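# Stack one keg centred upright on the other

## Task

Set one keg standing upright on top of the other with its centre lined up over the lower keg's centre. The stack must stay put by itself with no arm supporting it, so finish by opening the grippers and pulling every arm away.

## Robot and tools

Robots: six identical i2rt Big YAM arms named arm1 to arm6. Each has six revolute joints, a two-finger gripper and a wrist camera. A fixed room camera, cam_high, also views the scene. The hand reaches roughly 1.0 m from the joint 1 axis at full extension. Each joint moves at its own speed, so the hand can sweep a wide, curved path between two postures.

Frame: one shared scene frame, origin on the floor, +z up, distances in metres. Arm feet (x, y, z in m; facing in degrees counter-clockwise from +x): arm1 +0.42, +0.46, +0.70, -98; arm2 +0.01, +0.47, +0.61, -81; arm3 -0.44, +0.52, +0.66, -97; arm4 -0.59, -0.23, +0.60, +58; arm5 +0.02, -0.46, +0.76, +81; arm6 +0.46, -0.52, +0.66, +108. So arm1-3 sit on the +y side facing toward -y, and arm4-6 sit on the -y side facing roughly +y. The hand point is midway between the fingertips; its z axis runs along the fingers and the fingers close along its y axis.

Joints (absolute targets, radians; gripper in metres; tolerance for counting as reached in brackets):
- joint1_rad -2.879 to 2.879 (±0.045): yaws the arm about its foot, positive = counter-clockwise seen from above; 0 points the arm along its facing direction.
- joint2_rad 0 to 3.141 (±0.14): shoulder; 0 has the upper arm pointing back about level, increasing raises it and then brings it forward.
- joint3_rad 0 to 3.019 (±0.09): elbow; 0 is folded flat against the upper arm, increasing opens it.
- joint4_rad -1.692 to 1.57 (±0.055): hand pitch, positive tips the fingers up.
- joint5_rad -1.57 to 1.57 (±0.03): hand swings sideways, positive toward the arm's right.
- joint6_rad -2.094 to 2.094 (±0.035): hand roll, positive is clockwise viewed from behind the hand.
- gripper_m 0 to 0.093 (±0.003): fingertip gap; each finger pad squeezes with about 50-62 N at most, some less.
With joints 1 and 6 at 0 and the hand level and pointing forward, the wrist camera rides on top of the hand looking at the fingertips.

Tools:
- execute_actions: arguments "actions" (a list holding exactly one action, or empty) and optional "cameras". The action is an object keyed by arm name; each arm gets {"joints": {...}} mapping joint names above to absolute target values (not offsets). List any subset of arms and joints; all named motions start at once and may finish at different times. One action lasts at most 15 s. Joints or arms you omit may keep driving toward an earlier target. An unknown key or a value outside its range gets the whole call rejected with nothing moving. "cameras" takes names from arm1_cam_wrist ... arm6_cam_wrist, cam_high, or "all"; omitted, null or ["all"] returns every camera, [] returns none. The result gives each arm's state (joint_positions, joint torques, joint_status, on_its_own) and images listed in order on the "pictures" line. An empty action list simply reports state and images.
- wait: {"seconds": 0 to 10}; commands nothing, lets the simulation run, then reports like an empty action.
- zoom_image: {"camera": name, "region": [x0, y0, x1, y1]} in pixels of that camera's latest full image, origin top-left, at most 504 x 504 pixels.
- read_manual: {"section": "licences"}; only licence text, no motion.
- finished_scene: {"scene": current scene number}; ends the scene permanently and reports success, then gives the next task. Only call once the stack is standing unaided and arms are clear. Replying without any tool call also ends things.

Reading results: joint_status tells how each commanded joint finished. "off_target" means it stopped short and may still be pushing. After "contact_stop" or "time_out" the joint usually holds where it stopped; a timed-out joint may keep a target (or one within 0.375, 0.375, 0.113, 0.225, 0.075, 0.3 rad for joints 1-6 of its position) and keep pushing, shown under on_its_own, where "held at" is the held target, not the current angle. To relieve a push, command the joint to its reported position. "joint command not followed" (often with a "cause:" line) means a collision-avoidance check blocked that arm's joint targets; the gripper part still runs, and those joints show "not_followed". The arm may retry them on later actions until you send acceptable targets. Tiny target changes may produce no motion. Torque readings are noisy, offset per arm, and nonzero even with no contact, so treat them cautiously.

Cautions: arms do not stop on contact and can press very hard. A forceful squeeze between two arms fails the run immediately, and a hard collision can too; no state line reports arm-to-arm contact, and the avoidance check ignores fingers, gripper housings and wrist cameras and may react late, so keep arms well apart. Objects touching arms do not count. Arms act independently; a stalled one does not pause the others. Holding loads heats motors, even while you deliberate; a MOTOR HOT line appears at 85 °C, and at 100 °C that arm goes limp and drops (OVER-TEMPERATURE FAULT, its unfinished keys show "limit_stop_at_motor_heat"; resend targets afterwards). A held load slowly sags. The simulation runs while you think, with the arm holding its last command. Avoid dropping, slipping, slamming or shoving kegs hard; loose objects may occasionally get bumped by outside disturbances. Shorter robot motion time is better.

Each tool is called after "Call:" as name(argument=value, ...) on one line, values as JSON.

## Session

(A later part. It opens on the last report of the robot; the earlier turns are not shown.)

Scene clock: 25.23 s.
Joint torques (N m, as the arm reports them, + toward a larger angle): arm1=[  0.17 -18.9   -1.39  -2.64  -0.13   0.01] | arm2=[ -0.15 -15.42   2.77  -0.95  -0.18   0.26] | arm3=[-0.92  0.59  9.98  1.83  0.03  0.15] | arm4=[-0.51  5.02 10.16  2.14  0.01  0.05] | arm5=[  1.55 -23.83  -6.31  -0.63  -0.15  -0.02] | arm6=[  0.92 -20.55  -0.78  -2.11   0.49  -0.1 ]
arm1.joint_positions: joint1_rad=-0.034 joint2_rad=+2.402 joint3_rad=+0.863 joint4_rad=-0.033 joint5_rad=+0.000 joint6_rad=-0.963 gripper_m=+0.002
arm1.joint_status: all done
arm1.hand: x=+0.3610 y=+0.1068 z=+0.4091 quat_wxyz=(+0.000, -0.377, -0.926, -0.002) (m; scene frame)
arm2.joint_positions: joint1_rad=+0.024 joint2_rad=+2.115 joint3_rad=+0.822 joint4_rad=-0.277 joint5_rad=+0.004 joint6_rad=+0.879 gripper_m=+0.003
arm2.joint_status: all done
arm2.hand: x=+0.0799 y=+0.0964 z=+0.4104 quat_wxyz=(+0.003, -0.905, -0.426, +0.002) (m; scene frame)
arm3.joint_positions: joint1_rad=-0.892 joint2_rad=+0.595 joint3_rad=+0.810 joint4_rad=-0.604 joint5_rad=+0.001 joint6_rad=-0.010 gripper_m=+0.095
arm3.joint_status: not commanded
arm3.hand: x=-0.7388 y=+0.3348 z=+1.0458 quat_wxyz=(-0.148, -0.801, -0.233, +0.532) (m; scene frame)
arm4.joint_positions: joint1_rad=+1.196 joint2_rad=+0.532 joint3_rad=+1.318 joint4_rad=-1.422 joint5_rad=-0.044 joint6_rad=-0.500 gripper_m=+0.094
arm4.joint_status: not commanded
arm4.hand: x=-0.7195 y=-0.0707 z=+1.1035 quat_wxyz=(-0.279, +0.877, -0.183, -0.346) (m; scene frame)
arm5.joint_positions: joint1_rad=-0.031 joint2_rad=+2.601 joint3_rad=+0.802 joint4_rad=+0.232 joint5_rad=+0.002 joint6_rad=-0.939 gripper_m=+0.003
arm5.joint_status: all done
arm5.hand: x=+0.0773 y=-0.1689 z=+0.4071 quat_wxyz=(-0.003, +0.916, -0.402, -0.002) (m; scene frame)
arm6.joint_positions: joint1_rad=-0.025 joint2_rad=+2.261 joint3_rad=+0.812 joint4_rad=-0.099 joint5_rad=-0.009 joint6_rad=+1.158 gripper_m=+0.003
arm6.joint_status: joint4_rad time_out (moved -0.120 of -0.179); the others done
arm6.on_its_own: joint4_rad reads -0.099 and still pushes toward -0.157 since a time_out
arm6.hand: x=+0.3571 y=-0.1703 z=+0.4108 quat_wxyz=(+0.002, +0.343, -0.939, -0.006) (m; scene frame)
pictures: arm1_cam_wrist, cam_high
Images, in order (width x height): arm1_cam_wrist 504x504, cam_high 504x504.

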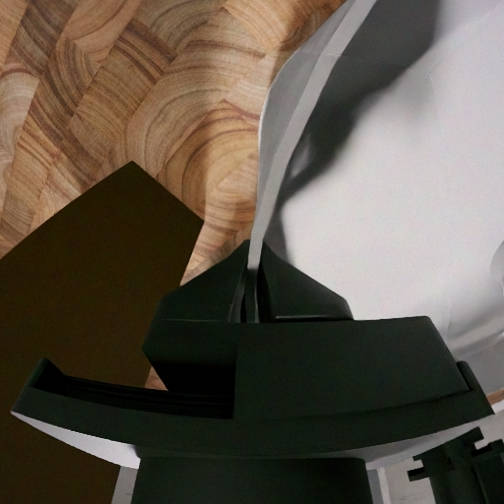

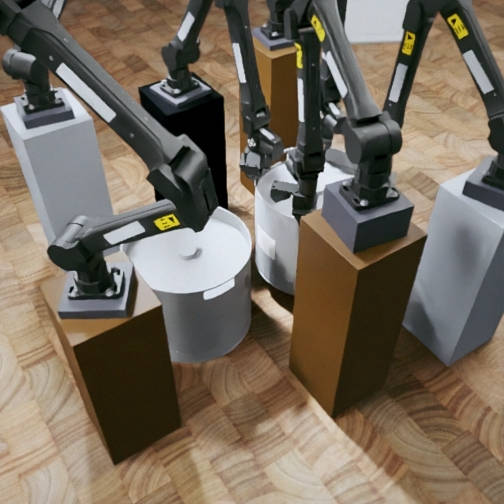

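Call:
execute_actions(actions=[{"arm1":{"joints":{"joint2_rad":1.79,"joint3_rad":0.785,"joint4_rad":-0.446}},"arm2":{"joints":{"joint2_rad":1.59,"joint3_rad":0.89,"joint4_rad":-0.736}},"arm5":{"joints":{"joint2_rad":1.93,"joint3_rad":0.575,"joint4_rad":-0.133}},"arm6":{"joints":{"joint2_rad":1.67,"joint3_rad":0.79,"joint4_rad":-0.563}}}], cameras=[])

Call:
execute_actions(actions=[{"arm1":{"joints":{"joint2_rad":1.4,"joint3_rad":0.92,"joint4_rad":-0.938}},"arm2":{"joints":{"joint2_rad":1.32,"joint3_rad":1.115,"joint4_rad":-1.201}},"arm5":{"joints":{"joint2_rad":1.37,"joint3_rad":0.645,"joint4_rad":-0.72}},"arm6":{"joints":{"joint2_rad":1.325,"joint3_rad":0.97,"joint4_rad":-1.057}}}], cameras=["arm1_cam_wrist","cam_high"])

Scene clock: 28.27 s.
Joint torques (N m, as the arm reports them, + toward a larger angle): arm1=[  0.23 -19.13   7.19  -1.31  -0.26   0.06] | arm2=[  0.09 -15.39  12.14   0.46  -0.33   0.34] | arm3=[-0.94  0.61  9.98  1.84  0.02  0.15] | arm4=[-0.48  4.96 10.12  2.17  0.02  0.05] | arm5=[  2.68 -24.03   1.49  -0.73  -0.33  -0.04] | arm6=[ -1.12 -21.61   7.78  -0.69   0.49  -0.09]
arm1.joint_positions: joint1_rad=-0.034 joint2_rad=+1.891 joint3_rad=+0.738 joint4_rad=-0.422 joint5_rad=+0.003 joint6_rad=-0.966 gripper_m=+0.003
arm1.joint_status: all done
arm1.hand: x=+0.3601 y=+0.1059 z=+0.5750 quat_wxyz=(+0.002, -0.375, -0.927, -0.003) (m; scene frame)
arm2.joint_positions: joint1_rad=+0.022 joint2_rad=+1.660 joint3_rad=+0.835 joint4_rad=-0.736 joint5_rad=+0.007 joint6_rad=+0.870 gripper_m=+0.003
arm2.joint_status: all done
arm2.hand: x=+0.0795 y=+0.0915 z=+0.5793 quat_wxyz=(-0.001, -0.903, -0.429, +0.005) (m; scene frame)
arm3.joint_positions: joint1_rad=-0.892 joint2_rad=+0.595 joint3_rad=+0.810 joint4_rad=-0.604 joint5_rad=+0.001 joint6_rad=-0.010 gripper_m=+0.095
arm3.joint_status: not commanded
arm3.hand: x=-0.7388 y=+0.3348 z=+1.0458 quat_wxyz=(-0.148, -0.801, -0.233, +0.532) (m; scene frame)
arm4.joint_positions: joint1_rad=+1.196 joint2_rad=+0.532 joint3_rad=+1.318 joint4_rad=-1.422 joint5_rad=-0.044 joint6_rad=-0.500 gripper_m=+0.094
arm4.joint_status: not commanded
arm4.hand: x=-0.7195 y=-0.0707 z=+1.1035 quat_wxyz=(-0.279, +0.877, -0.183, -0.346) (m; scene frame)
arm5.joint_positions: joint1_rad=-0.029 joint2_rad=+2.025 joint3_rad=+0.576 joint4_rad=-0.114 joint5_rad=+0.006 joint6_rad=-0.940 gripper_m=+0.003
arm5.joint_status: all done
arm5.hand: x=+0.0784 y=-0.1680 z=+0.5740 quat_wxyz=(-0.006, +0.916, -0.401, +0.000) (m; scene frame)
arm6.joint_positions: joint1_rad=-0.026 joint2_rad=+1.754 joint3_rad=+0.748 joint4_rad=-0.554 joint5_rad=-0.007 joint6_rad=+1.150 gripper_m=+0.003
arm6.joint_status: all done
arm6.hand: x=+0.3574 y=-0.1710 z=+0.5786 quat_wxyz=(+0.001, +0.346, -0.938, +0.000) (m; scene frame)
pictures: none
No camera images: the call's "cameras" was empty. Leave "cameras" out to get every camera's image.

Scene clock: 31.17 s.
Joint torques (N m, as the arm reports them, + toward a larger angle): arm1=[ 0.04 -9.31  8.55 -0.36 -0.21  0.15] | arm2=[-1.67 -9.49  9.19  0.14  0.06 -0.07] | arm3=[-0.96  0.66  9.98  1.84  0.03  0.15] | arm4=[-0.47  4.95 10.14  2.1   0.01  0.06] | arm5=[ 2.67 -9.51 10.22  0.06  0.05 -0.08] | arm6=[-1.28 -9.41 10.07 -0.35  0.24 -0.14]
arm1.joint_positions: joint1_rad=-0.032 joint2_rad=+1.395 joint3_rad=+0.918 joint4_rad=-0.924 joint5_rad=+0.002 joint6_rad=-0.973 gripper_m=+0.000
arm1.joint_status: all done
arm1.hand: x=+0.3534 y=+0.0619 z=+0.7987 quat_wxyz=(-0.018, -0.370, -0.925, +0.081) (m; scene frame)
arm2.joint_positions: joint1_rad=+0.043 joint2_rad=+1.635 joint3_rad=+0.953 joint4_rad=-0.789 joint5_rad=-0.002 joint6_rad=+0.912 gripper_m=+0.001
arm2.joint_status: joint2_rad time_out (moved -0.025 of -0.340); joint3_rad time_out (moved +0.118 of +0.280); joint4_rad time_out (moved -0.053 of -0.465)
arm2.on_its_own: joint2_rad is held at +1.654, not at your +1.320, since a time_out; joint3_rad is held at +0.958, not at your +1.115, since a time_out; joint4_rad is held at -0.804, not at your -1.201, since a time_out
arm2.hand: x=+0.0992 y=+0.0441 z=+0.6225 quat_wxyz=(-0.046, -0.907, -0.419, +0.010) (m; scene frame)
arm3.joint_positions: joint1_rad=-0.892 joint2_rad=+0.595 joint3_rad=+0.810 joint4_rad=-0.604 joint5_rad=+0.001 joint6_rad=-0.010 gripper_m=+0.095
arm3.joint_status: not commanded
arm3.hand: x=-0.7388 y=+0.3348 z=+1.0458 quat_wxyz=(-0.148, -0.801, -0.233, +0.532) (m; scene frame)
arm4.joint_positions: joint1_rad=+1.196 joint2_rad=+0.532 joint3_rad=+1.318 joint4_rad=-1.422 joint5_rad=-0.044 joint6_rad=-0.500 gripper_m=+0.094
arm4.joint_status: not commanded
arm4.hand: x=-0.7195 y=-0.0707 z=+1.1035 quat_wxyz=(-0.279, +0.877, -0.183, -0.346) (m; scene frame)
arm5.joint_positions: joint1_rad=-0.037 joint2_rad=+1.354 joint3_rad=+0.620 joint4_rad=-0.709 joint5_rad=-0.003 joint6_rad=-0.936 gripper_m=+0.001
arm5.joint_status: all done
arm5.hand: x=+0.0846 y=-0.1450 z=+0.7733 quat_wxyz=(-0.063, +0.912, -0.406, -0.018) (m; scene frame)
arm6.joint_positions: joint1_rad=-0.015 joint2_rad=+1.311 joint3_rad=+0.941 joint4_rad=-1.042 joint5_rad=-0.002 joint6_rad=+1.157 gripper_m=+0.000
arm6.joint_status: all done
arm6.hand: x=+0.3465 y=-0.1503 z=+0.7892 quat_wxyz=(-0.006, +0.347, -0.935, -0.073) (m; scene frame)
pictures: arm1_cam_wrist, cam_high
joint command not followed: on one or more control steps a check withheld the commanded joint targets of the arm1 arm, and it was not sent them on those steps.
cause: the commanded joint targets would bring a part of the robot too close to another arm (this arm's wrist (the part past joint 4) and the other arm's wrist (the part past joint 4)); next, command targets that bring no part of the robot closer to that arm.
joint command not followed: on one or more control steps a check withheld the commanded joint targets of the arm2 arm, and it was not sent them on those steps.
cause: the commanded joint targets would bring a part of the robot too close to another arm (this arm's wrist (the part past joint 4) and the other arm's wrist (the part past joint 4)); next, command targets that bring no part of the robot closer to that arm.
joint command not followed: on one or more control steps a check withheld the commanded joint targets of the arm5 arm, and it was not sent them on those steps.
cause: the commanded joint targets would bring a part of the robot too close to another arm (this arm's wrist (the part past joint 4) and the other arm's wrist (the part past joint 4)); next, command targets that bring no part of the robot closer to that arm.
joint command not followed: on one or more control steps a check withheld the commanded joint targets of the arm6 arm, and it was not sent them on those steps.
cause: the commanded joint targets would bring a part of the robot too close to another arm (this arm's wrist (the part past joint 4) and the other arm's wrist (the part past joint 4)); next, command targets that bring no part of the robot closer to that arm.
Images, in order (width x height): arm1_cam_wrist 504x504, cam_high 504x504.

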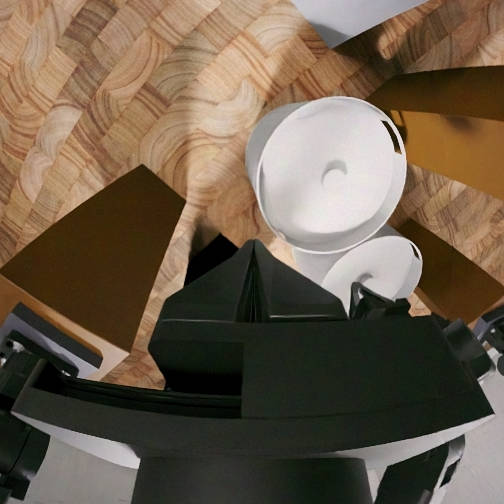

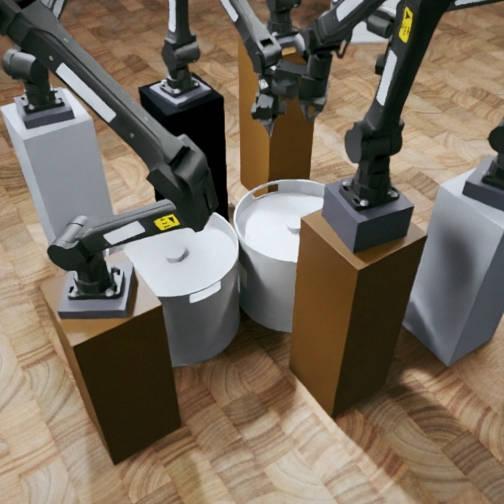

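Call:
execute_actions(actions=[{"arm1":{"joints":{"joint1_rad":-0.26,"joint2_rad":2.287,"joint3_rad":0.924,"joint4_rad":-0.2,"joint6_rad":-1.27,"gripper_m":0.093}},"arm2":{"joints":{"joint1_rad":-0.113,"joint2_rad":2.005,"joint3_rad":0.775,"joint4_rad":-0.335,"joint6_rad":1.01,"gripper_m":0.093}},"arm5":{"joints":{"joint1_rad":0.13,"joint2_rad":2.52,"joint3_rad":0.6,"joint4_rad":0.355,"joint6_rad":-0.99,"gripper_m":0.093}},"arm6":{"joints":{"joint1_rad":0.25,"joint2_rad":2.15,"joint3_rad":0.788,"joint4_rad":-0.2,"joint6_rad":1.43,"gripper_m":0.093}}}], cameras=["arm1_cam_wrist","arm2_cam_wrist","arm5_cam_wrist","arm6_cam_wrist","cam_high"])

Scene clock: 35.40 s.
Joint torques (N m, as the arm reports them, + toward a larger angle): arm1=[  1.85 -13.44   2.07   0.66  -0.15  -0.04] | arm2=[ -0.43 -11.16   4.77   0.93  -0.02   0.19] | arm3=[-0.95  0.65  9.98  1.83  0.03  0.15] | arm4=[-0.48  5.   10.16  2.14  0.    0.06] | arm5=[  2.39 -15.11  -3.8    0.7    0.    -0.12] | arm6=[ -1.1  -13.82   0.54   0.18   0.17   0.15]
arm1.joint_positions: joint1_rad=-0.271 joint2_rad=+2.277 joint3_rad=+0.918 joint4_rad=-0.215 joint5_rad=+0.000 joint6_rad=-1.258 gripper_m=+0.093
arm1.joint_status: all done
arm1.hand: x=+0.2640 y=+0.0942 z=+0.4562 quat_wxyz=(+0.000, -0.350, -0.937, -0.004) (m; scene frame)
arm2.joint_positions: joint1_rad=-0.119 joint2_rad=+2.003 joint3_rad=+0.762 joint4_rad=-0.351 joint5_rad=+0.000 joint6_rad=+0.997 gripper_m=+0.093
arm2.joint_status: all done
arm2.hand: x=+0.0256 y=+0.1103 z=+0.4432 quat_wxyz=(+0.012, -0.952, -0.305, -0.002) (m; scene frame)
arm3.joint_positions: joint1_rad=-0.892 joint2_rad=+0.595 joint3_rad=+0.810 joint4_rad=-0.604 joint5_rad=+0.001 joint6_rad=-0.010 gripper_m=+0.095
arm3.joint_status: not commanded
arm3.hand: x=-0.7388 y=+0.3348 z=+1.0458 quat_wxyz=(-0.148, -0.801, -0.233, +0.532) (m; scene frame)
arm4.joint_positions: joint1_rad=+1.196 joint2_rad=+0.532 joint3_rad=+1.318 joint4_rad=-1.422 joint5_rad=-0.044 joint6_rad=-0.500 gripper_m=+0.094
arm4.joint_status: not commanded
arm4.hand: x=-0.7195 y=-0.0707 z=+1.1035 quat_wxyz=(-0.279, +0.877, -0.183, -0.346) (m; scene frame)
arm5.joint_positions: joint1_rad=+0.136 joint2_rad=+2.509 joint3_rad=+0.605 joint4_rad=+0.343 joint5_rad=-0.002 joint6_rad=-0.976 gripper_m=+0.093
arm5.joint_status: all done
arm5.hand: x=+0.0265 y=-0.2139 z=+0.4507 quat_wxyz=(-0.006, +0.952, -0.307, -0.004) (m; scene frame)
arm6.joint_positions: joint1_rad=+0.255 joint2_rad=+2.144 joint3_rad=+0.795 joint4_rad=-0.216 joint5_rad=+0.000 joint6_rad=+1.418 gripper_m=+0.093
arm6.joint_status: all done
arm6.hand: x=+0.2635 y=-0.2100 z=+0.4494 quat_wxyz=(-0.001, +0.352, -0.936, +0.003) (m; scene frame)
pictures: arm1_cam_wrist, arm2_cam_wrist, arm5_cam_wrist, arm6_cam_wrist, cam_high
Images, in order (width x height): arm1_cam_wrist 504x504, arm2_cam_wrist 504x504, arm5_cam_wrist 504x504, arm6_cam_wrist 504x504, cam_high 504x504.

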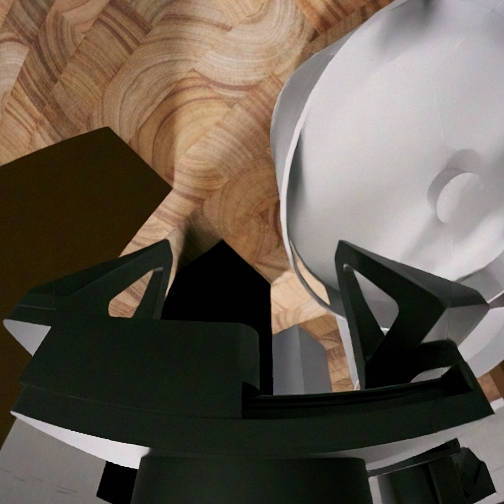

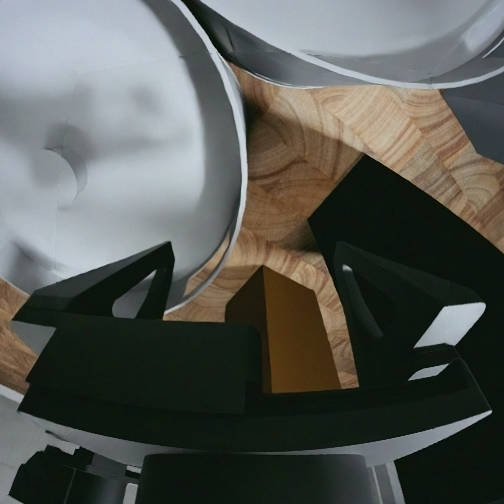

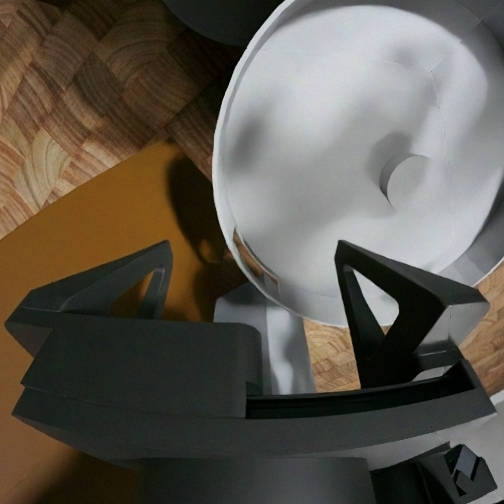

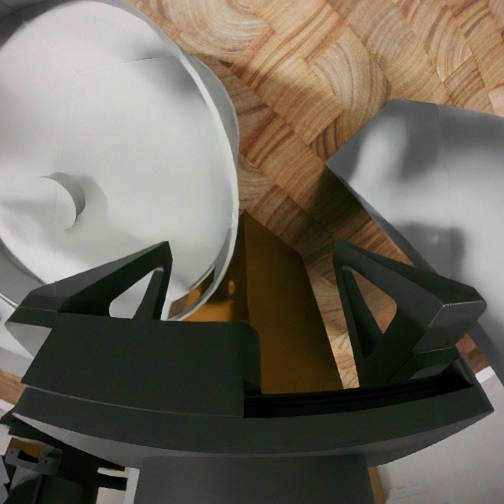

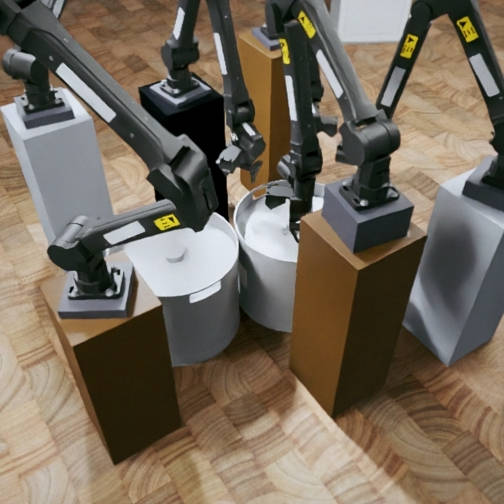

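Call:
execute_actions(actions=[{"arm1":{"joints":{"joint1_rad":-0.285,"joint2_rad":2.668,"joint3_rad":1.188,"joint4_rad":-0.077,"joint6_rad":-1.31}},"arm2":{"joints":{"joint1_rad":-0.125,"joint2_rad":2.41,"joint3_rad":0.915,"joint4_rad":-0.057,"joint6_rad":1.09}},"arm5":{"joints":{"joint1_rad":0.28,"joint2_rad":2.92,"joint3_rad":0.908,"joint4_rad":0.455,"joint6_rad":-0.705}},"arm6":{"joints":{"joint1_rad":0.313,"joint2_rad":2.545,"joint3_rad":0.962,"joint4_rad":0.04,"joint6_rad":1.51}}}], cameras=["arm1_cam_wrist","arm2_cam_wrist","arm5_cam_wrist","arm6_cam_wrist"])

Call:
execute_actions(actions=[{"arm1":{"joints":{"gripper_m":0}},"arm2":{"joints":{"gripper_m":0}},"arm5":{"joints":{"gripper_m":0}},"arm6":{"joints":{"gripper_m":0}}}], cameras=["cam_high"])

Scene clock: 39.80 s.
Joint torques (N m, as the arm reports them, + toward a larger angle): arm1=[  1.33 -11.72  -0.51  -0.28  -0.36  -0.02] | arm2=[-2.19 -8.6  -0.33  0.31  0.64  0.2 ] | arm3=[-1.03  0.61  9.99  1.84  0.03  0.15] | arm4=[-0.44  5.08 10.14  2.18  0.01  0.05] | arm5=[  2.   -16.72  -3.9    0.27   0.     0.11] | arm6=[ -0.2  -10.48  -2.12  -0.75   0.11   0.04]
arm1.joint_positions: joint1_rad=-0.288 joint2_rad=+2.596 joint3_rad=+1.219 joint4_rad=-0.068 joint5_rad=+0.006 joint6_rad=-1.296 gripper_m=+0.093
arm1.joint_status: all done
arm1.hand: x=+0.2218 y=+0.0185 z=+0.3508 quat_wxyz=(+0.007, -0.339, -0.939, +0.061) (m; scene frame)
arm2.joint_positions: joint1_rad=-0.110 joint2_rad=+2.340 joint3_rad=+0.948 joint4_rad=-0.046 joint5_rad=-0.015 joint6_rad=+1.076 gripper_m=+0.093
arm2.joint_status: all done
arm2.hand: x=+0.0352 y=+0.0377 z=+0.3397 quat_wxyz=(-0.064, -0.960, -0.271, +0.007) (m; scene frame)
arm3.joint_positions: joint1_rad=-0.892 joint2_rad=+0.595 joint3_rad=+0.810 joint4_rad=-0.604 joint5_rad=+0.001 joint6_rad=-0.010 gripper_m=+0.095
arm3.joint_status: not commanded
arm3.hand: x=-0.7388 y=+0.3348 z=+1.0458 quat_wxyz=(-0.148, -0.801, -0.233, +0.532) (m; scene frame)
arm4.joint_positions: joint1_rad=+1.196 joint2_rad=+0.532 joint3_rad=+1.318 joint4_rad=-1.422 joint5_rad=-0.044 joint6_rad=-0.500 gripper_m=+0.094
arm4.joint_status: not commanded
arm4.hand: x=-0.7195 y=-0.0707 z=+1.1035 quat_wxyz=(-0.279, +0.877, -0.183, -0.346) (m; scene frame)
arm5.joint_positions: joint1_rad=+0.288 joint2_rad=+2.922 joint3_rad=+0.903 joint4_rad=+0.450 joint5_rad=-0.002 joint6_rad=-0.719 gripper_m=+0.093
arm5.joint_status: all done
arm5.hand: x=-0.0107 y=-0.2190 z=+0.3145 quat_wxyz=(-0.002, +0.934, -0.356, -0.003) (m; scene frame)
arm6.joint_positions: joint1_rad=+0.311 joint2_rad=+2.468 joint3_rad=+0.996 joint4_rad=+0.062 joint5_rad=-0.001 joint6_rad=+1.504 gripper_m=+0.093
arm6.joint_status: all done
arm6.hand: x=+0.2079 y=-0.1676 z=+0.3458 quat_wxyz=(+0.020, +0.337, -0.939, -0.071) (m; scene frame)
pictures: arm1_cam_wrist, arm2_cam_wrist, arm5_cam_wrist, arm6_cam_wrist
Images, in order (width x height): arm1_cam_wrist 504x504, arm2_cam_wrist 504x504, arm5_cam_wrist 504x504, arm6_cam_wrist 504x504.

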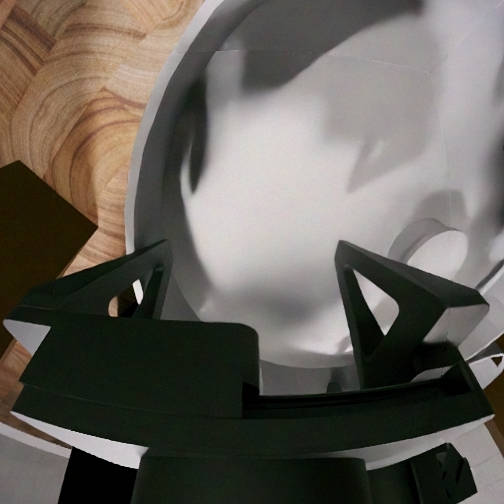

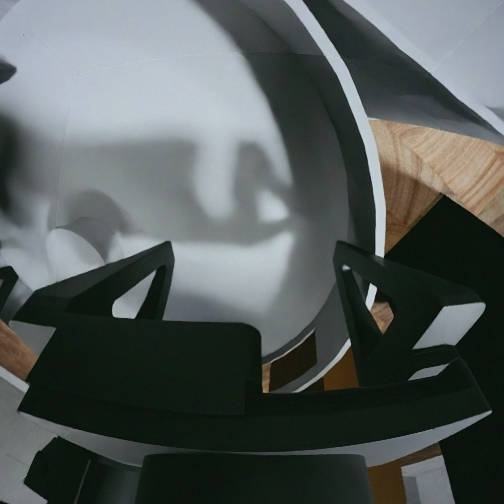

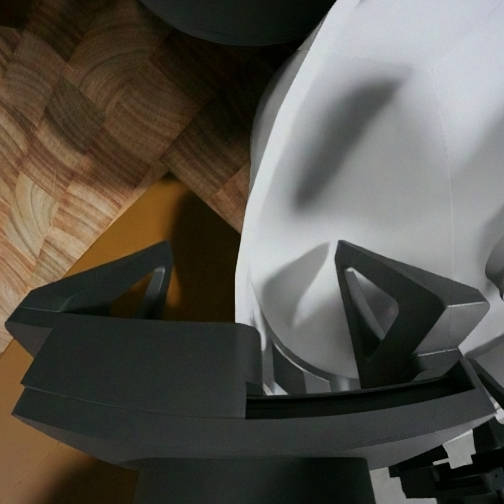

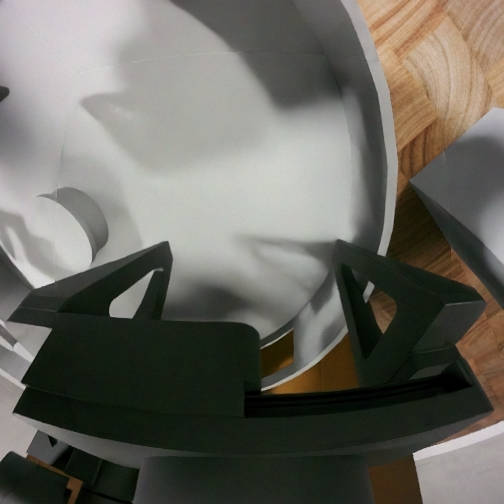

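Scene clock: 40.57 s.
Joint torques (N m, as the arm reports them, + toward a larger angle): arm1=[  1.31 -14.52   0.72  -0.48  -0.23  -0.03] | arm2=[ -2.15 -11.45   1.53   0.21   0.09   0.18] | arm3=[-0.9   0.64 10.    1.84  0.02  0.15] | arm4=[-0.5   5.02 10.16  2.16  0.02  0.06] | arm5=[  1.79 -16.12  -3.6    0.38   0.34   0.17] | arm6=[  0.55 -14.57  -0.96  -0.59   0.17   0.03]
arm1.joint_positions: joint1_rad=-0.288 joint2_rad=+2.644 joint3_rad=+1.191 joint4_rad=-0.068 joint5_rad=+0.002 joint6_rad=-1.298 gripper_m=+0.000
arm1.joint_status: all done
arm1.hand: x=+0.2392 y=+0.0560 z=+0.3274 quat_wxyz=(+0.003, -0.339, -0.941, +0.023) (m; scene frame)
arm2.joint_positions: joint1_rad=-0.110 joint2_rad=+2.386 joint3_rad=+0.912 joint4_rad=-0.046 joint5_rad=-0.002 joint6_rad=+1.078 gripper_m=+0.001
arm2.joint_status: all done
arm2.hand: x=+0.0306 y=+0.0785 z=+0.3193 quat_wxyz=(-0.023, -0.963, -0.270, +0.005) (m; scene frame)
arm3.joint_positions: joint1_rad=-0.892 joint2_rad=+0.595 joint3_rad=+0.810 joint4_rad=-0.604 joint5_rad=+0.001 joint6_rad=-0.010 gripper_m=+0.095
arm3.joint_status: not commanded
arm3.hand: x=-0.7388 y=+0.3348 z=+1.0458 quat_wxyz=(-0.148, -0.801, -0.233, +0.532) (m; scene frame)
arm4.joint_positions: joint1_rad=+1.196 joint2_rad=+0.532 joint3_rad=+1.318 joint4_rad=-1.422 joint5_rad=-0.044 joint6_rad=-0.500 gripper_m=+0.094
arm4.joint_status: not commanded
arm4.hand: x=-0.7195 y=-0.0707 z=+1.1035 quat_wxyz=(-0.279, +0.877, -0.183, -0.346) (m; scene frame)
arm5.joint_positions: joint1_rad=+0.293 joint2_rad=+2.923 joint3_rad=+0.901 joint4_rad=+0.450 joint5_rad=-0.009 joint6_rad=-0.714 gripper_m=+0.002
arm5.joint_status: all done
arm5.hand: x=-0.0129 y=-0.2211 z=+0.3146 quat_wxyz=(+0.001, +0.934, -0.356, -0.006) (m; scene frame)
arm6.joint_positions: joint1_rad=+0.311 joint2_rad=+2.521 joint3_rad=+0.974 joint4_rad=+0.058 joint5_rad=-0.001 joint6_rad=+1.509 gripper_m=+0.000
arm6.joint_status: all done
arm6.hand: x=+0.2306 y=-0.1992 z=+0.3240 quat_wxyz=(+0.010, +0.335, -0.941, -0.033) (m; scene frame)
pictures: cam_high
Images, in order (width x height): cam_high 504x504.

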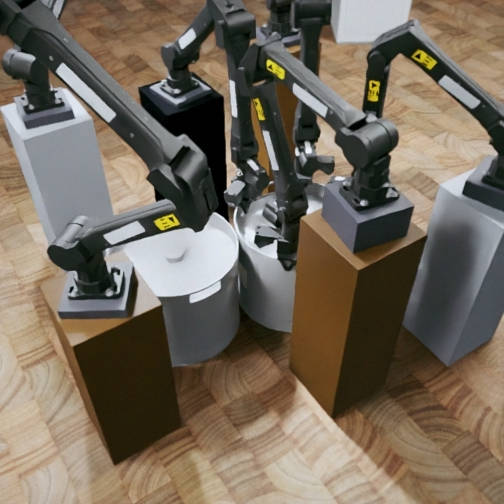

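Call:
execute_actions(actions=[{"arm1":{"joints":{"joint2_rad":2.47,"joint4_rad":-0.159}},"arm2":{"joints":{"joint2_rad":2.19,"joint4_rad":-0.199}},"arm6":{"joints":{"joint2_rad":2.335,"joint4_rad":-0.077}}}], cameras=[])

Call:
execute_actions(actions=[{"arm1":{"joints":{"joint3_rad":1.04,"gripper_m":0.093}},"arm2":{"joints":{"joint3_rad":0.8,"gripper_m":0.093}},"arm6":{"joints":{"joint3_rad":0.83,"gripper_m":0.093}}}], cameras=[])

Call:
execute_actions(actions=[{"arm1":{"joints":{"joint2_rad":2.59,"joint3_rad":1.11,"joint4_rad":-0.12}},"arm2":{"joints":{"joint2_rad":2.32,"joint3_rad":0.86,"joint4_rad":-0.13}},"arm6":{"joints":{"joint2_rad":2.46,"joint3_rad":0.895,"joint4_rad":-0.02}}}], cameras=[])

Call:
execute_actions(actions=[{"arm1":{"joints":{"joint2_rad":2.68,"joint3_rad":1.188,"joint4_rad":-0.077}},"arm2":{"joints":{"joint2_rad":2.42,"joint3_rad":0.915,"joint4_rad":-0.057}},"arm6":{"joints":{"joint2_rad":2.555,"joint3_rad":0.968,"joint4_rad":0.04}}}], cameras=["arm1_cam_wrist","arm2_cam_wrist","arm6_cam_wrist"])

Scene clock: 43.37 s.
Joint torques (N m, as the arm reports them, + toward a larger angle): arm1=[  1.09 -15.3    2.83  -0.39  -0.24   0.01] | arm2=[ -2.14 -12.17   3.81   0.16   0.08   0.17] | arm3=[-0.97  0.66  9.98  1.84  0.02  0.15] | arm4=[-0.56  5.02 10.2   2.19  0.02  0.06] | arm5=[  1.65 -16.84  -3.61   0.43   0.28   0.13] | arm6=[ -0.41 -17.79   1.2   -0.41   0.19  -0.05]
arm1.joint_positions: joint1_rad=-0.288 joint2_rad=+2.443 joint3_rad=+1.190 joint4_rad=-0.146 joint5_rad=+0.002 joint6_rad=-1.299 gripper_m=+0.000
arm1.joint_status: all done
arm1.hand: x=+0.2094 y=-0.0107 z=+0.4176 quat_wxyz=(+0.007, -0.338, -0.938, +0.084) (m; scene frame)
arm2.joint_positions: joint1_rad=-0.111 joint2_rad=+2.173 joint3_rad=+0.915 joint4_rad=-0.185 joint5_rad=-0.002 joint6_rad=+1.078 gripper_m=+0.001
arm2.joint_status: all done
arm2.hand: x=+0.0329 y=+0.0308 z=+0.4004 quat_wxyz=(-0.060, -0.961, -0.269, +0.013) (m; scene frame)
arm3.joint_positions: joint1_rad=-0.892 joint2_rad=+0.595 joint3_rad=+0.810 joint4_rad=-0.604 joint5_rad=+0.001 joint6_rad=-0.010 gripper_m=+0.095
arm3.joint_status: not commanded
arm3.hand: x=-0.7388 y=+0.3348 z=+1.0458 quat_wxyz=(-0.148, -0.801, -0.233, +0.532) (m; scene frame)
arm4.joint_positions: joint1_rad=+1.196 joint2_rad=+0.532 joint3_rad=+1.318 joint4_rad=-1.422 joint5_rad=-0.044 joint6_rad=-0.500 gripper_m=+0.094
arm4.joint_status: not commanded
arm4.hand: x=-0.7195 y=-0.0707 z=+1.1035 quat_wxyz=(-0.279, +0.877, -0.183, -0.346) (m; scene frame)
arm5.joint_positions: joint1_rad=+0.293 joint2_rad=+2.923 joint3_rad=+0.901 joint4_rad=+0.450 joint5_rad=-0.009 joint6_rad=-0.714 gripper_m=+0.002
arm5.joint_status: not commanded
arm5.hand: x=-0.0129 y=-0.2211 z=+0.3146 quat_wxyz=(+0.001, +0.934, -0.356, -0.006) (m; scene frame)
arm6.joint_positions: joint1_rad=+0.311 joint2_rad=+2.335 joint3_rad=+0.962 joint4_rad=-0.064 joint5_rad=-0.001 joint6_rad=+1.509 gripper_m=+0.000
arm6.joint_status: all done
arm6.hand: x=+0.2056 y=-0.1645 z=+0.3938 quat_wxyz=(+0.017, +0.335, -0.940, -0.058) (m; scene frame)
pictures: none
No camera images: the call's "cameras" was empty. Leave "cameras" out to get every camera's image.

Scene clock: 44.23 s.
Joint torques (N m, as the arm reports them, + toward a larger angle): arm1=[  1.19 -14.     1.88  -0.52  -0.23  -0.01] | arm2=[ -2.04 -11.21   3.04   0.2    0.08   0.18] | arm3=[-0.95  0.65  9.99  1.84  0.02  0.15] | arm4=[-0.54  4.91 10.14  2.13  0.01  0.05] | arm5=[  0.87 -17.03  -3.83   0.49   0.42   0.17] | arm6=[  0.08 -14.75  -0.01  -0.73   0.19  -0.01]
arm1.joint_positions: joint1_rad=-0.288 joint2_rad=+2.456 joint3_rad=+1.031 joint4_rad=-0.150 joint5_rad=+0.002 joint6_rad=-1.300 gripper_m=+0.093
arm1.joint_status: all done
arm1.hand: x=+0.2519 y=+0.0846 z=+0.3950 quat_wxyz=(+0.001, -0.338, -0.941, -0.004) (m; scene frame)
arm2.joint_positions: joint1_rad=-0.111 joint2_rad=+2.173 joint3_rad=+0.790 joint4_rad=-0.191 joint5_rad=-0.002 joint6_rad=+1.079 gripper_m=+0.093
arm2.joint_status: all done
arm2.hand: x=+0.0287 y=+0.1089 z=+0.3871 quat_wxyz=(+0.004, -0.963, -0.269, -0.001) (m; scene frame)
arm3.joint_positions: joint1_rad=-0.892 joint2_rad=+0.595 joint3_rad=+0.810 joint4_rad=-0.604 joint5_rad=+0.001 joint6_rad=-0.010 gripper_m=+0.095
arm3.joint_status: not commanded
arm3.hand: x=-0.7388 y=+0.3348 z=+1.0458 quat_wxyz=(-0.148, -0.801, -0.233, +0.532) (m; scene frame)
arm4.joint_positions: joint1_rad=+1.196 joint2_rad=+0.532 joint3_rad=+1.318 joint4_rad=-1.422 joint5_rad=-0.044 joint6_rad=-0.500 gripper_m=+0.094
arm4.joint_status: not commanded
arm4.hand: x=-0.7195 y=-0.0707 z=+1.1035 quat_wxyz=(-0.279, +0.877, -0.183, -0.346) (m; scene frame)
arm5.joint_positions: joint1_rad=+0.293 joint2_rad=+2.923 joint3_rad=+0.901 joint4_rad=+0.450 joint5_rad=-0.009 joint6_rad=-0.714 gripper_m=+0.002
arm5.joint_status: not commanded
arm5.hand: x=-0.0129 y=-0.2211 z=+0.3146 quat_wxyz=(+0.001, +0.934, -0.356, -0.006) (m; scene frame)
arm6.joint_positions: joint1_rad=+0.311 joint2_rad=+2.335 joint3_rad=+0.826 joint4_rad=-0.070 joint5_rad=-0.001 joint6_rad=+1.509 gripper_m=+0.093
arm6.joint_status: all done
arm6.hand: x=+0.2559 y=-0.2345 z=+0.3860 quat_wxyz=(-0.003, +0.335, -0.942, +0.010) (m; scene frame)
pictures: none
No camera images: the call's "cameras" was empty. Leave "cameras" out to get every camera's image.

Scene clock: 45.17 s.
Joint torques (N m, as the arm reports them, + toward a larger angle): arm1=[  1.25 -14.26   0.94   0.23  -0.26  -0.03] | arm2=[ -2.06 -11.1    1.86   0.72   0.08   0.18] | arm3=[-0.98  0.58 10.    1.83  0.02  0.15] | arm4=[-0.63  5.02 10.17  2.16  0.01  0.06] | arm5=[  1.58 -17.04  -3.74   0.68   0.38   0.16] | arm6=[ -0.44 -16.44  -0.43  -0.23   0.21  -0.01]
arm1.joint_positions: joint1_rad=-0.288 joint2_rad=+2.577 joint3_rad=+1.108 joint4_rad=-0.129 joint5_rad=+0.002 joint6_rad=-1.300 gripper_m=+0.093
arm1.joint_status: all done
arm1.hand: x=+0.2528 y=+0.0867 z=+0.3511 quat_wxyz=(+0.000, -0.338, -0.941, -0.015) (m; scene frame)
arm2.joint_positions: joint1_rad=-0.111 joint2_rad=+2.299 joint3_rad=+0.858 joint4_rad=-0.140 joint5_rad=-0.002 joint6_rad=+1.079 gripper_m=+0.093
arm2.joint_status: all done
arm2.hand: x=+0.0291 y=+0.1003 z=+0.3477 quat_wxyz=(+0.007, -0.963, -0.269, -0.002) (m; scene frame)
arm3.joint_positions: joint1_rad=-0.892 joint2_rad=+0.595 joint3_rad=+0.810 joint4_rad=-0.604 joint5_rad=+0.001 joint6_rad=-0.010 gripper_m=+0.095
arm3.joint_status: not commanded
arm3.hand: x=-0.7388 y=+0.3348 z=+1.0458 quat_wxyz=(-0.148, -0.801, -0.233, +0.532) (m; scene frame)
arm4.joint_positions: joint1_rad=+1.196 joint2_rad=+0.532 joint3_rad=+1.318 joint4_rad=-1.422 joint5_rad=-0.044 joint6_rad=-0.500 gripper_m=+0.094
arm4.joint_status: not commanded
arm4.hand: x=-0.7195 y=-0.0707 z=+1.1035 quat_wxyz=(-0.279, +0.877, -0.183, -0.346) (m; scene frame)
arm5.joint_positions: joint1_rad=+0.293 joint2_rad=+2.923 joint3_rad=+0.901 joint4_rad=+0.450 joint5_rad=-0.009 joint6_rad=-0.714 gripper_m=+0.002
arm5.joint_status: not commanded
arm5.hand: x=-0.0129 y=-0.2211 z=+0.3146 quat_wxyz=(+0.001, +0.934, -0.356, -0.006) (m; scene frame)
arm6.joint_positions: joint1_rad=+0.311 joint2_rad=+2.456 joint3_rad=+0.896 joint4_rad=-0.030 joint5_rad=-0.001 joint6_rad=+1.509 gripper_m=+0.093
arm6.joint_status: all done
arm6.hand: x=+0.2543 y=-0.2323 z=+0.3462 quat_wxyz=(-0.004, +0.335, -0.942, +0.015) (m; scene frame)
pictures: none
No camera images: the call's "cameras" was empty. Leave "cameras" out to get every camera's image.

Scene clock: 46.03 s.
Joint torques (N m, as the arm reports them, + toward a larger angle): arm1=[  1.01 -14.61   0.67   0.39  -0.24   0.  ] | arm2=[ -2.11 -11.13   1.34   0.88   0.08   0.18] | arm3=[-0.93  0.62  9.97  1.83  0.02  0.15] | arm4=[-0.41  5.04 10.15  2.17  0.01  0.05] | arm5=[  1.35 -17.24  -3.57   0.65   0.33   0.17] | arm6=[  0.93 -16.06  -0.71   0.17   0.23  -0.05]
arm1.joint_positions: joint1_rad=-0.288 joint2_rad=+2.658 joint3_rad=+1.189 joint4_rad=-0.088 joint5_rad=+0.002 joint6_rad=-1.300 gripper_m=+0.093
arm1.joint_status: all done
arm1.hand: x=+0.2447 y=+0.0683 z=+0.3214 quat_wxyz=(+0.001, -0.338, -0.941, +0.005) (m; scene frame)
arm2.joint_positions: joint1_rad=-0.111 joint2_rad=+2.395 joint3_rad=+0.914 joint4_rad=-0.070 joint5_rad=-0.002 joint6_rad=+1.079 gripper_m=+0.093
arm2.joint_status: all done
arm2.hand: x=+0.0298 y=+0.0867 z=+0.3159 quat_wxyz=(-0.008, -0.963, -0.269, +0.001) (m; scene frame)
arm3.joint_positions: joint1_rad=-0.892 joint2_rad=+0.595 joint3_rad=+0.810 joint4_rad=-0.604 joint5_rad=+0.001 joint6_rad=-0.010 gripper_m=+0.095
arm3.joint_status: not commanded
arm3.hand: x=-0.7388 y=+0.3348 z=+1.0458 quat_wxyz=(-0.148, -0.801, -0.233, +0.532) (m; scene frame)
arm4.joint_positions: joint1_rad=+1.196 joint2_rad=+0.532 joint3_rad=+1.318 joint4_rad=-1.422 joint5_rad=-0.044 joint6_rad=-0.500 gripper_m=+0.094
arm4.joint_status: not commanded
arm4.hand: x=-0.7195 y=-0.0707 z=+1.1035 quat_wxyz=(-0.279, +0.877, -0.183, -0.346) (m; scene frame)
arm5.joint_positions: joint1_rad=+0.293 joint2_rad=+2.923 joint3_rad=+0.901 joint4_rad=+0.450 joint5_rad=-0.009 joint6_rad=-0.714 gripper_m=+0.002
arm5.joint_status: not commanded
arm5.hand: x=-0.0129 y=-0.2211 z=+0.3146 quat_wxyz=(+0.001, +0.934, -0.356, -0.006) (m; scene frame)
arm6.joint_positions: joint1_rad=+0.311 joint2_rad=+2.545 joint3_rad=+0.968 joint4_rad=+0.028 joint5_rad=-0.001 joint6_rad=+1.509 gripper_m=+0.093
arm6.joint_status: all done
arm6.hand: x=+0.2437 y=-0.2174 z=+0.3151 quat_wxyz=(+0.001, +0.335, -0.942, -0.004) (m; scene frame)
pictures: arm1_cam_wrist, arm2_cam_wrist, arm6_cam_wrist
Images, in order (width x height): arm1_cam_wrist 504x504, arm2_cam_wrist 504x504, arm6_cam_wrist 504x504.

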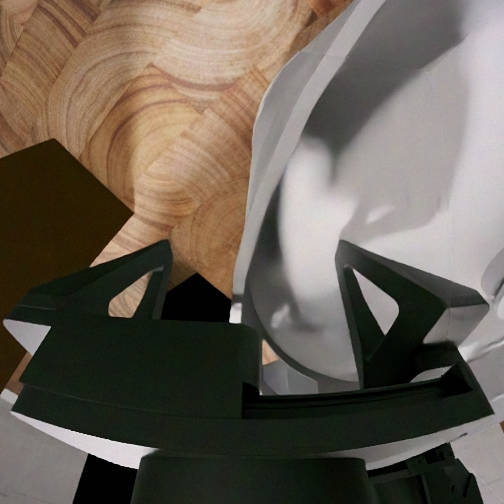

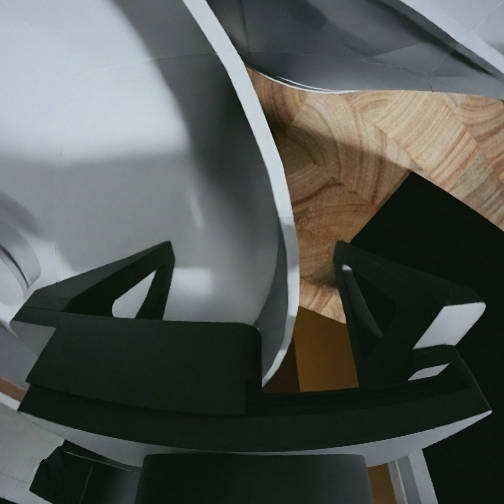

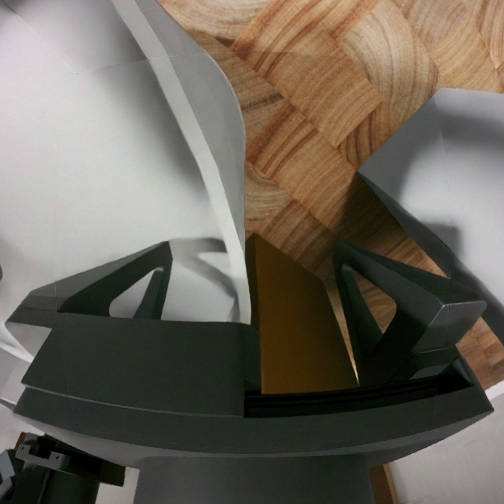

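Call:
execute_actions(actions=[{"arm1":{"joints":{"gripper_m":0,"joint3_rad":1.18}},"arm2":{"joints":{"gripper_m":0,"joint3_rad":0.885}},"arm6":{"joints":{"gripper_m":0}},"arm4":{"joints":{"joint1_rad":0.6,"joint2_rad":0.3,"joint3_rad":0.35,"joint4_rad":-0.1,"joint5_rad":0.9,"joint6_rad":0}},"arm3":{"joints":{"joint1_rad":-0.5,"joint2_rad":0.3,"joint3_rad":0.35,"joint4_rad":-0.1,"joint5_rad":-0.9}}}], cameras=["arm3_cam_wrist","arm4_cam_wrist"])

Scene clock: 48.63 s.
Joint torques (N m, as the arm reports them, + toward a larger angle): arm1=[  1.21 -14.52   0.77   0.14  -0.11  -0.42] | arm2=[ -1.97 -10.94   0.92   0.67   0.24   0.07] | arm3=[ 0.15  2.71 10.63  2.26 -0.17  0.13] | arm4=[-1.02  3.91 11.44  2.65  0.21  0.1 ] | arm5=[  1.73 -16.09  -3.57   0.47   0.32   0.16] | arm6=[ -0.15 -15.86  -0.52  -0.17   0.22  -0.26]
arm1.joint_positions: joint1_rad=-0.288 joint2_rad=+2.659 joint3_rad=+1.178 joint4_rad=-0.083 joint5_rad=-0.001 joint6_rad=-1.263 gripper_m=+0.002
arm1.joint_status: all done
arm1.hand: x=+0.2474 y=+0.0729 z=+0.3209 quat_wxyz=(-0.001, -0.356, -0.935, +0.002) (m; scene frame)
arm2.joint_positions: joint1_rad=-0.112 joint2_rad=+2.395 joint3_rad=+0.885 joint4_rad=-0.064 joint5_rad=-0.006 joint6_rad=+1.089 gripper_m=+0.002
arm2.joint_status: all done
arm2.hand: x=+0.0293 y=+0.1037 z=+0.3151 quat_wxyz=(+0.004, -0.965, -0.264, -0.003) (m; scene frame)
arm3.joint_positions: joint1_rad=-0.509 joint2_rad=+0.300 joint3_rad=+0.353 joint4_rad=-0.122 joint5_rad=-0.896 joint6_rad=-0.009 gripper_m=+0.095
arm3.joint_status: all done
arm3.hand: x=-0.4785 y=+0.2432 z=+0.9757 quat_wxyz=(-0.560, -0.455, -0.562, +0.404) (m; scene frame)
arm4.joint_positions: joint1_rad=+0.603 joint2_rad=+0.308 joint3_rad=+0.347 joint4_rad=-0.114 joint5_rad=+0.897 joint6_rad=-0.009 gripper_m=+0.094
arm4.joint_status: all done
arm4.hand: x=-0.4696 y=+0.0221 z=+0.9116 quat_wxyz=(-0.658, +0.280, -0.666, -0.214) (m; scene frame)
arm5.joint_positions: joint1_rad=+0.293 joint2_rad=+2.923 joint3_rad=+0.901 joint4_rad=+0.450 joint5_rad=-0.009 joint6_rad=-0.714 gripper_m=+0.002
arm5.joint_status: not commanded
arm5.hand: x=-0.0129 y=-0.2211 z=+0.3146 quat_wxyz=(+0.001, +0.934, -0.356, -0.006) (m; scene frame)
arm6.joint_positions: joint1_rad=+0.311 joint2_rad=+2.545 joint3_rad=+0.973 joint4_rad=+0.036 joint5_rad=-0.001 joint6_rad=+1.529 gripper_m=+0.002
arm6.joint_status: all done
arm6.hand: x=+0.2408 y=-0.2136 z=+0.3152 quat_wxyz=(+0.004, +0.326, -0.945, -0.010) (m; scene frame)
pictures: arm3_cam_wrist, arm4_cam_wrist
Images, in order (width x height): arm3_cam_wrist 504x504, arm4_cam_wrist 504x504.

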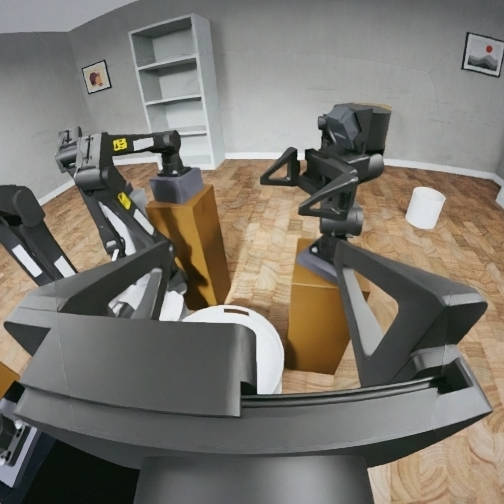

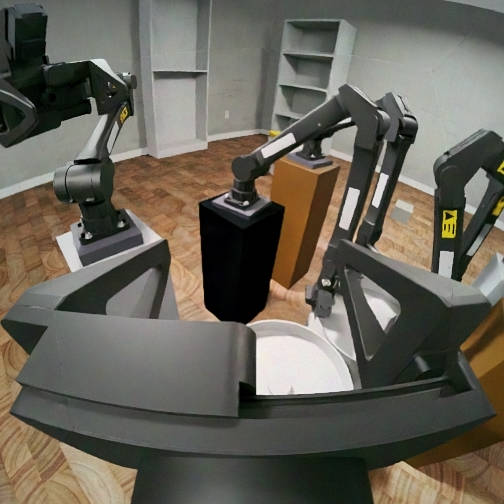

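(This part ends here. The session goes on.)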